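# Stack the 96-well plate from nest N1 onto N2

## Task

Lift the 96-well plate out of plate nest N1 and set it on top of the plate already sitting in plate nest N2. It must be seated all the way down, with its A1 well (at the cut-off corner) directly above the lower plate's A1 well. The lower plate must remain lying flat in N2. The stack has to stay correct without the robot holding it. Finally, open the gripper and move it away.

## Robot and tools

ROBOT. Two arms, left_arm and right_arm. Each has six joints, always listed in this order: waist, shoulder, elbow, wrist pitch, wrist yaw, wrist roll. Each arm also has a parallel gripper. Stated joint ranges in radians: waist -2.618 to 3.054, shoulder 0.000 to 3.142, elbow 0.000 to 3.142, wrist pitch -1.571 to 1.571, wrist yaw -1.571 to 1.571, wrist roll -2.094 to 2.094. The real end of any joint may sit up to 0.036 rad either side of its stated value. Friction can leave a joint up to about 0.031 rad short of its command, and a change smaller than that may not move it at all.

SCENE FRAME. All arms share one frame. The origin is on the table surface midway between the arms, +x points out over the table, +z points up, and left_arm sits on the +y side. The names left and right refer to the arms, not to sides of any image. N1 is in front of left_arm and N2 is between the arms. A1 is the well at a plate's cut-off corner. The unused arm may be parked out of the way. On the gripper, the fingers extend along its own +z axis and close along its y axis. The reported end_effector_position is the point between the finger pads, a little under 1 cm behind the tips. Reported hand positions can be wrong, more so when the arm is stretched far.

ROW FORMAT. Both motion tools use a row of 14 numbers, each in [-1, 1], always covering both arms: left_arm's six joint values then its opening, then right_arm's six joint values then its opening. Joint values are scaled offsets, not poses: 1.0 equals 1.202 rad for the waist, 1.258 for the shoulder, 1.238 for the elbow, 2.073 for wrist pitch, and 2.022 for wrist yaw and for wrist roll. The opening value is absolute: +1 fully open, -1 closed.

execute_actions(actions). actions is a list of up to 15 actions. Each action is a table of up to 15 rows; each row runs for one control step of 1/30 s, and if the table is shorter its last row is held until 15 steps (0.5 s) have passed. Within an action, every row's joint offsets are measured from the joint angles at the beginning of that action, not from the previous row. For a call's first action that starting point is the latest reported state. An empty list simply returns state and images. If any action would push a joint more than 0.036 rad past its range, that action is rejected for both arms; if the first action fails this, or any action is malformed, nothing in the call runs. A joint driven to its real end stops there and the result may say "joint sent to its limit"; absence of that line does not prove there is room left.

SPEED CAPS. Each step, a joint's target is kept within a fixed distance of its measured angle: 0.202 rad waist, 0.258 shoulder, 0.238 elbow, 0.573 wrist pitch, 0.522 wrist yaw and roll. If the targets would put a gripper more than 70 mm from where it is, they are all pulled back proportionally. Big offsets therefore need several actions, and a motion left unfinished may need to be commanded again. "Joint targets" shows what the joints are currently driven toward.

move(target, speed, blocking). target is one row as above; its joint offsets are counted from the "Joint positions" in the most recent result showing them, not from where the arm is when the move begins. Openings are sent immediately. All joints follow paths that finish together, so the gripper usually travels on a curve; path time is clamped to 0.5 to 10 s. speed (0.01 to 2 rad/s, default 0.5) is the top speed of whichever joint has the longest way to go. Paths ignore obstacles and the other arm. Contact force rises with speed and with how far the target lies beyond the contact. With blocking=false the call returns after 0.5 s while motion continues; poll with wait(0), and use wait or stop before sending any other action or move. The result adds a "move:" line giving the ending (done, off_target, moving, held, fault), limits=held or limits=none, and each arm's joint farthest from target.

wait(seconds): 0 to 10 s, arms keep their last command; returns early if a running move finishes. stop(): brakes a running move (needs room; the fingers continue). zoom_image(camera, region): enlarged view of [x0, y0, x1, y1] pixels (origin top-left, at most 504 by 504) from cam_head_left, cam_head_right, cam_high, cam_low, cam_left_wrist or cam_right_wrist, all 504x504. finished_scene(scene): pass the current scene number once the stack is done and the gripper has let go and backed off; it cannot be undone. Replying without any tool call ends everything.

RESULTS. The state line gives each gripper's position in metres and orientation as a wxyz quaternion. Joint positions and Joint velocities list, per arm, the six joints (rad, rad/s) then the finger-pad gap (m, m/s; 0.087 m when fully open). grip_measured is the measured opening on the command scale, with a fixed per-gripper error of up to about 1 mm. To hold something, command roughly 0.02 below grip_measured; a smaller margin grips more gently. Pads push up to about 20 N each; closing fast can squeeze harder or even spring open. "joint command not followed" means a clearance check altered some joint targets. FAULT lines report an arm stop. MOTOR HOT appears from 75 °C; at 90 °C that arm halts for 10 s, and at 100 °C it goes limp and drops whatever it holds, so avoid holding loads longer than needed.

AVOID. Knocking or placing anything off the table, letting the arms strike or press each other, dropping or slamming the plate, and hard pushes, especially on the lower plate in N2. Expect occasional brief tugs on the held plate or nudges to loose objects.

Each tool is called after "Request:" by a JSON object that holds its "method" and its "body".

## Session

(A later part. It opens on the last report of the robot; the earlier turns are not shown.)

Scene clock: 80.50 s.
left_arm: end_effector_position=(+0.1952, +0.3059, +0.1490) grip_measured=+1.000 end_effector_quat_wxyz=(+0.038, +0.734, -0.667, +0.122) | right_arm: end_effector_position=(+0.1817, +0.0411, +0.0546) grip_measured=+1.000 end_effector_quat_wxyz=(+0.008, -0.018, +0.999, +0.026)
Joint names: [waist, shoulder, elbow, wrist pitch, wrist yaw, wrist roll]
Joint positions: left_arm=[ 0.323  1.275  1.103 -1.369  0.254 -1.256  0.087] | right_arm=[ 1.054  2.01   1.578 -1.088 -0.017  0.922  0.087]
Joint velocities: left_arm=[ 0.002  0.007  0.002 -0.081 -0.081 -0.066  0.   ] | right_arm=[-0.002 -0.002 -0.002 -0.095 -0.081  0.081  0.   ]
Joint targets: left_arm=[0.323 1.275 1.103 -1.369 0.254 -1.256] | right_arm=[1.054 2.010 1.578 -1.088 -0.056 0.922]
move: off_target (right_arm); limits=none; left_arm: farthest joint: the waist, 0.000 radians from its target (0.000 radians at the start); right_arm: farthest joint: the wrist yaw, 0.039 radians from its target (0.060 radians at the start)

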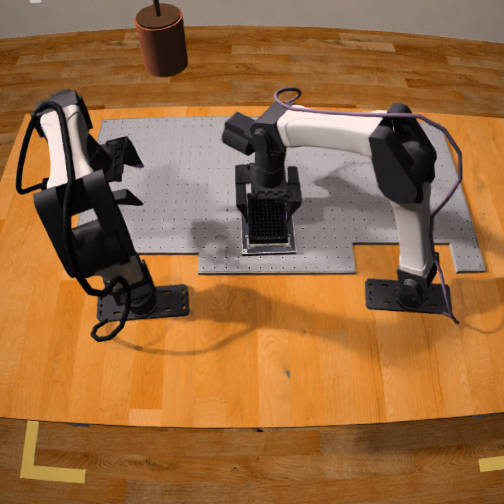

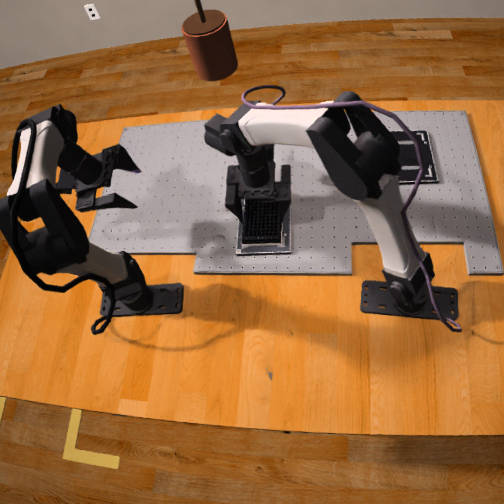

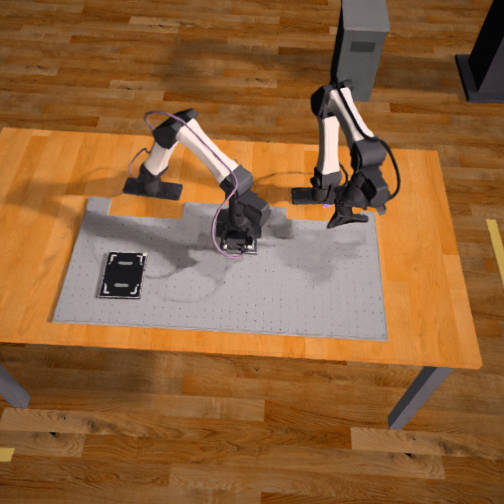

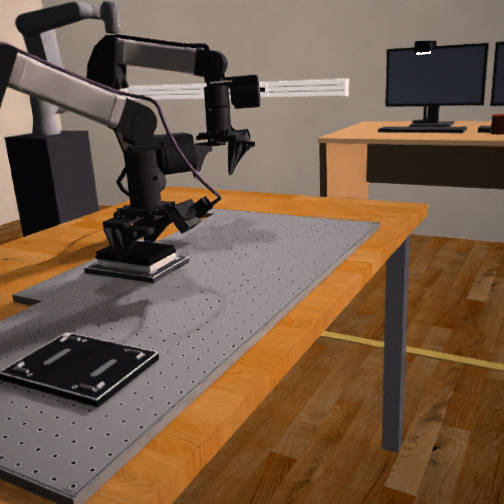

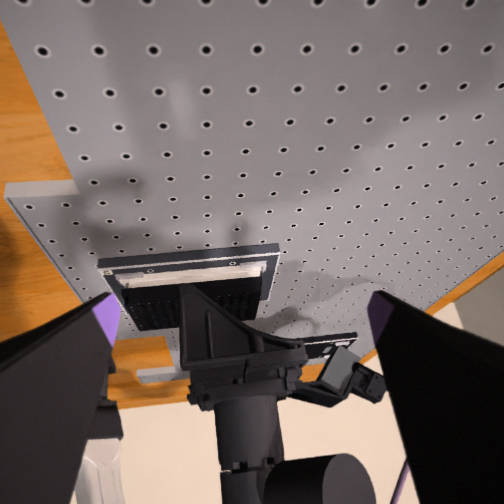

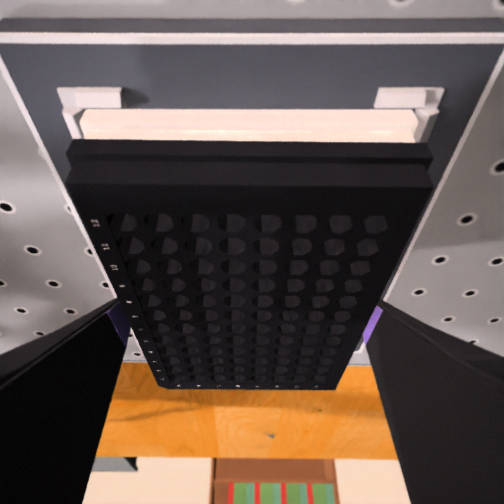

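Both plates move together and are centred. Back off and clear.

Request:
{"method": "move", "body": {"target": [0,0,0,0,0,0,1,0,0,0,0,0.017,0,1], "speed": 0.1}}

Request:
{"method": "move", "body": {"target": [0,0,0,0,0,0,1,0,-0.45,0,-0.1,0,0,1], "speed": 0.5}}

Request:
{"method": "zoom_image", "body": {"camera": "cam_left_wrist", "region": [90,230,290,350]}}

Request:
{"method": "zoom_image", "body": {"camera": "cam_low", "region": [80,220,200,290]}}

Request:
{"method": "zoom_image", "body": {"camera": "cam_high", "region": [205,200,275,260]}}

Scene clock: 85.27 s.
left_arm: end_effector_position=(+0.1952, +0.3059, +0.1490) grip_measured=+1.000 end_effector_quat_wxyz=(+0.038, +0.734, -0.667, +0.122) | right_arm: end_effector_position=(+0.1847, +0.0390, +0.0539) grip_measured=+1.000 end_effector_quat_wxyz=(+0.017, -0.018, +1.000, +0.020)
Joint names: [waist, shoulder, elbow, wrist pitch, wrist yaw, wrist roll]
Joint positions: left_arm=[ 0.323  1.275  1.103 -1.369  0.254 -1.256  0.087] | right_arm=[ 1.054  2.01   1.578 -1.088  0.004  0.922  0.087]
Joint velocities: left_arm=[ 0.012 -0.002 -0.007 -0.022 -0.051 -0.022  0.   ] | right_arm=[-0.027  0.002 -0.002 -0.022 -0.007  0.037  0.   ]
Joint targets: left_arm=[0.323 1.275 1.103 -1.369 0.254 -1.256] | right_arm=[1.054 2.010 1.578 -1.088 0.017 0.922]
move: done; limits=none; left_arm: farthest joint: the waist, 0.000 radians from its target (0.000 radians at the start); right_arm: farthest joint: the wrist yaw, 0.013 radians from its target (0.034 radians at the start)

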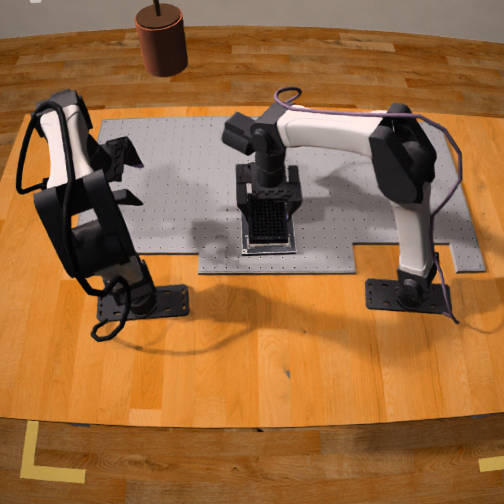

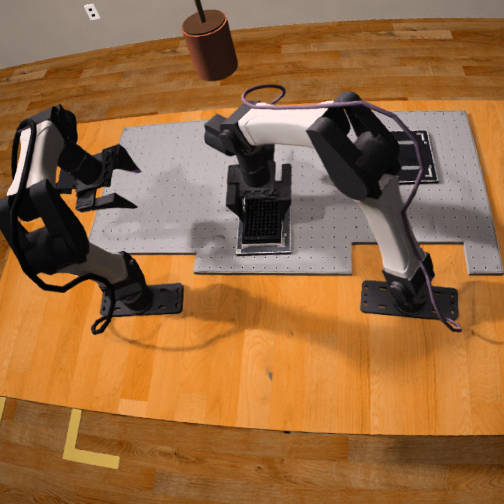

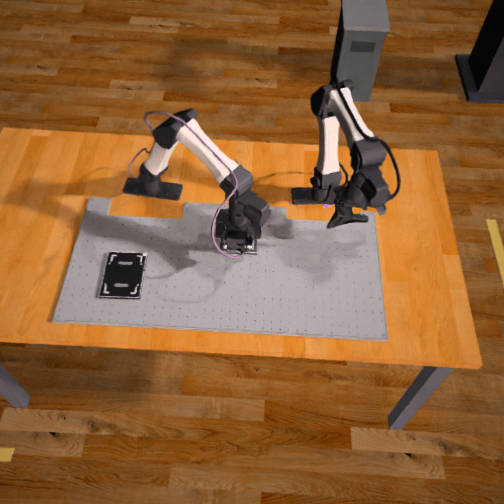

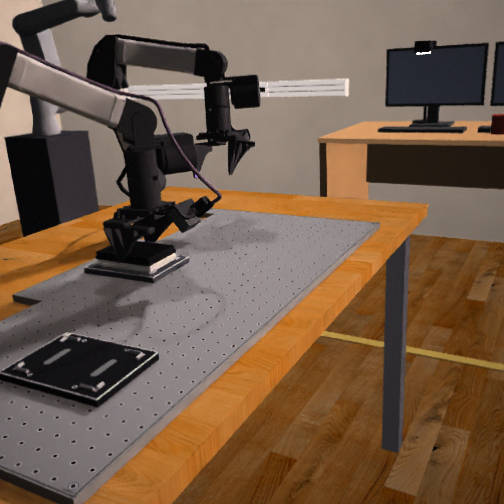

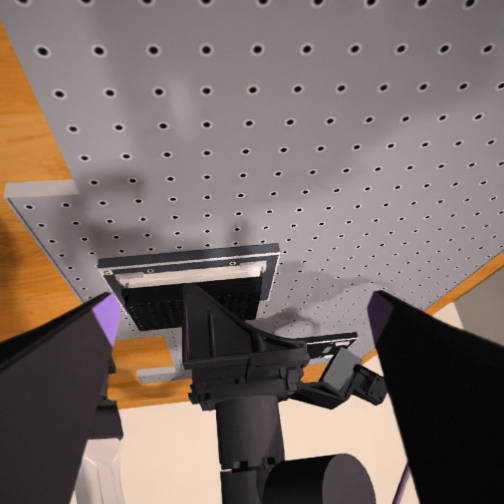

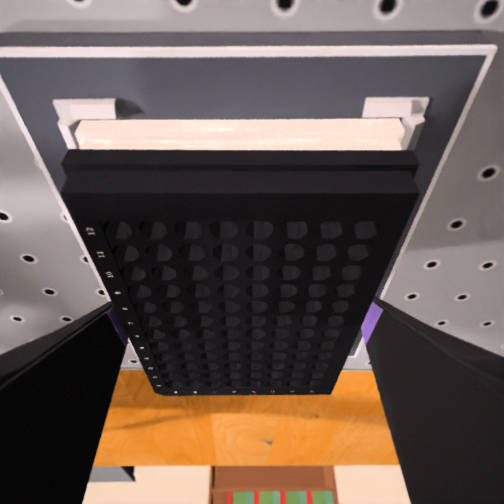

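Scene clock: 87.00 s.
left_arm: end_effector_position=(+0.1952, +0.3059, +0.1490) grip_measured=+1.000 end_effector_quat_wxyz=(+0.038, +0.734, -0.667, +0.122) | right_arm: end_effector_position=(+0.1480, -0.0132, +0.2284) grip_measured=+1.000 end_effector_quat_wxyz=(+0.126, -0.017, +0.977, +0.169)
Joint names: [waist, shoulder, elbow, wrist pitch, wrist yaw, wrist roll]
Joint positions: left_arm=[ 0.323  1.275  1.103 -1.369  0.254 -1.256  0.087] | right_arm=[ 1.054  1.451  1.578 -1.273  0.004  0.922  0.087]
Joint velocities: left_arm=[ 0.017 -0.007  0.002 -0.007  0.051 -0.022  0.   ] | right_arm=[-0.007 -0.012  0.017  0.007  0.037 -0.037  0.   ]
Joint targets: left_arm=[0.323 1.275 1.103 -1.369 0.254 -1.256] | right_arm=[1.054 1.444 1.578 -1.295 0.004 0.922]
move: off_target (right_arm); limits=none; left_arm: farthest joint: the waist, 0.000 radians from its target (0.000 radians at the start); right_arm: farthest joint: the wrist pitch, 0.022 radians from its target (0.208 radians at the start)

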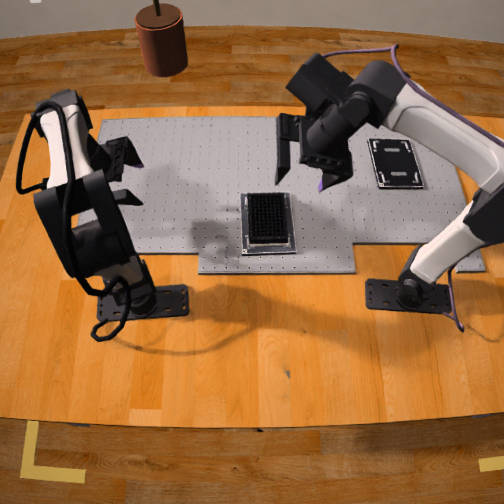

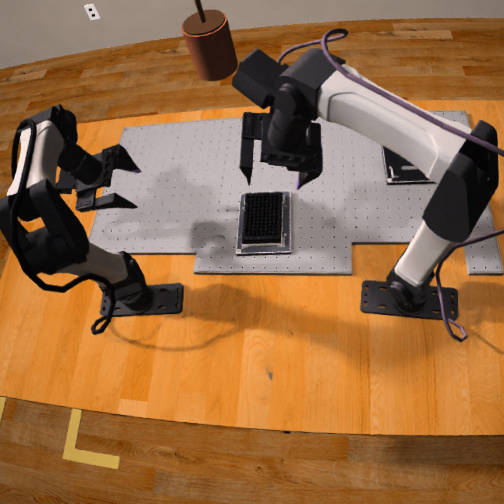

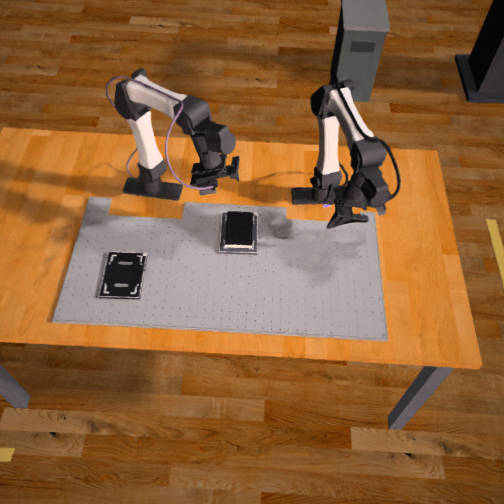

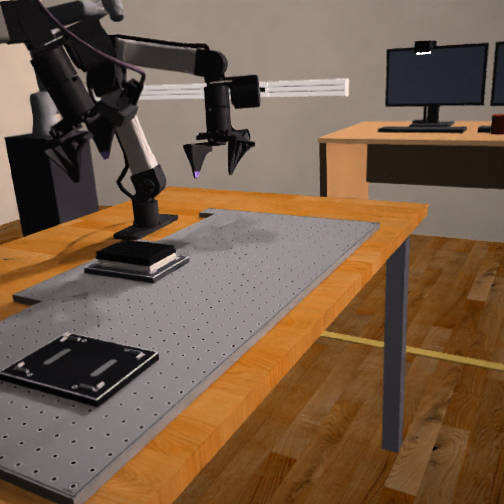

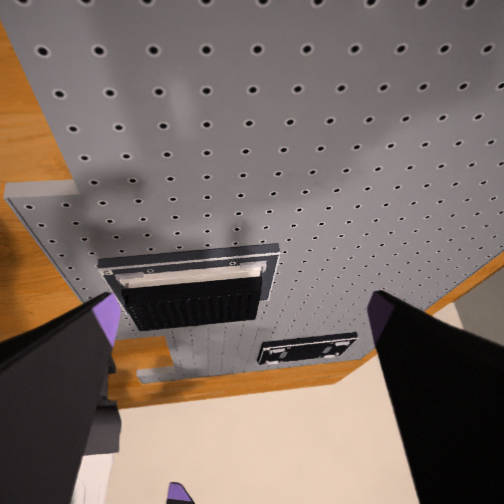

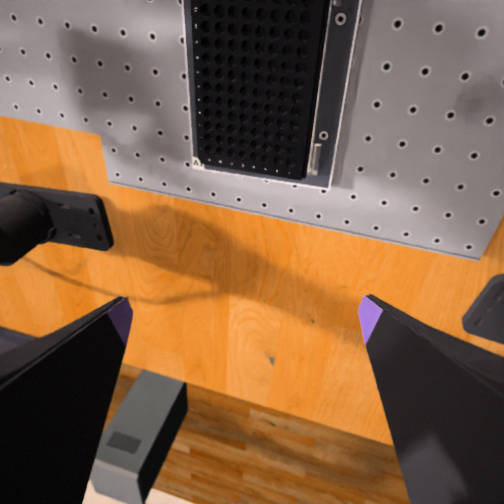

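Region (90, 230, 290, 350) of cam_left_wrist's 504x504 image, scaled by 2.520, with more detail than that image has; it fills the top 302 rows of this view, and the rest is white.

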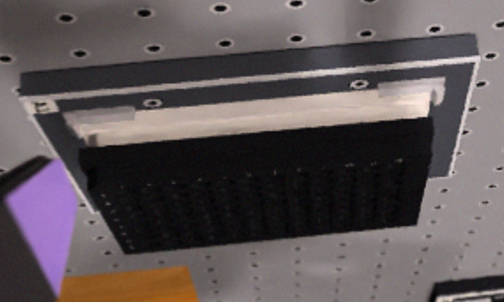

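Region (80, 220, 200, 290) of cam_low's 504x504 image, scaled by 4.200, with more detail than that image has; it fills the top 294 rows of this view, and the rest is white.

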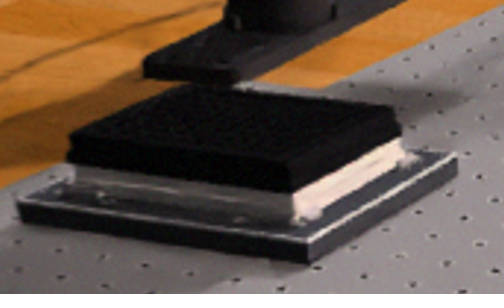

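Region (205, 200, 275, 260) of cam_high's 504x504 image, scaled by 7.200, with more detail than that image has; it fills the top 432 rows of this view, and the rest is white.

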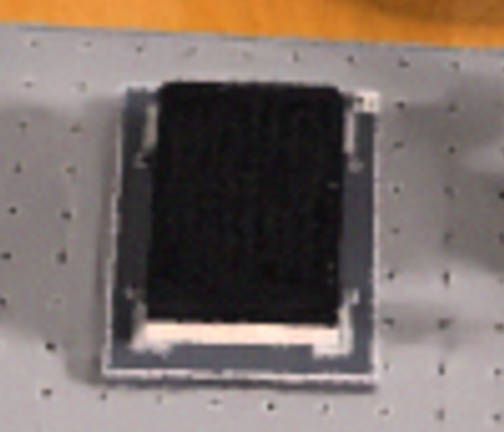

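Request:
{"method": "finished_scene", "body": {"scene": 2}}

The scene is finished: the task was done.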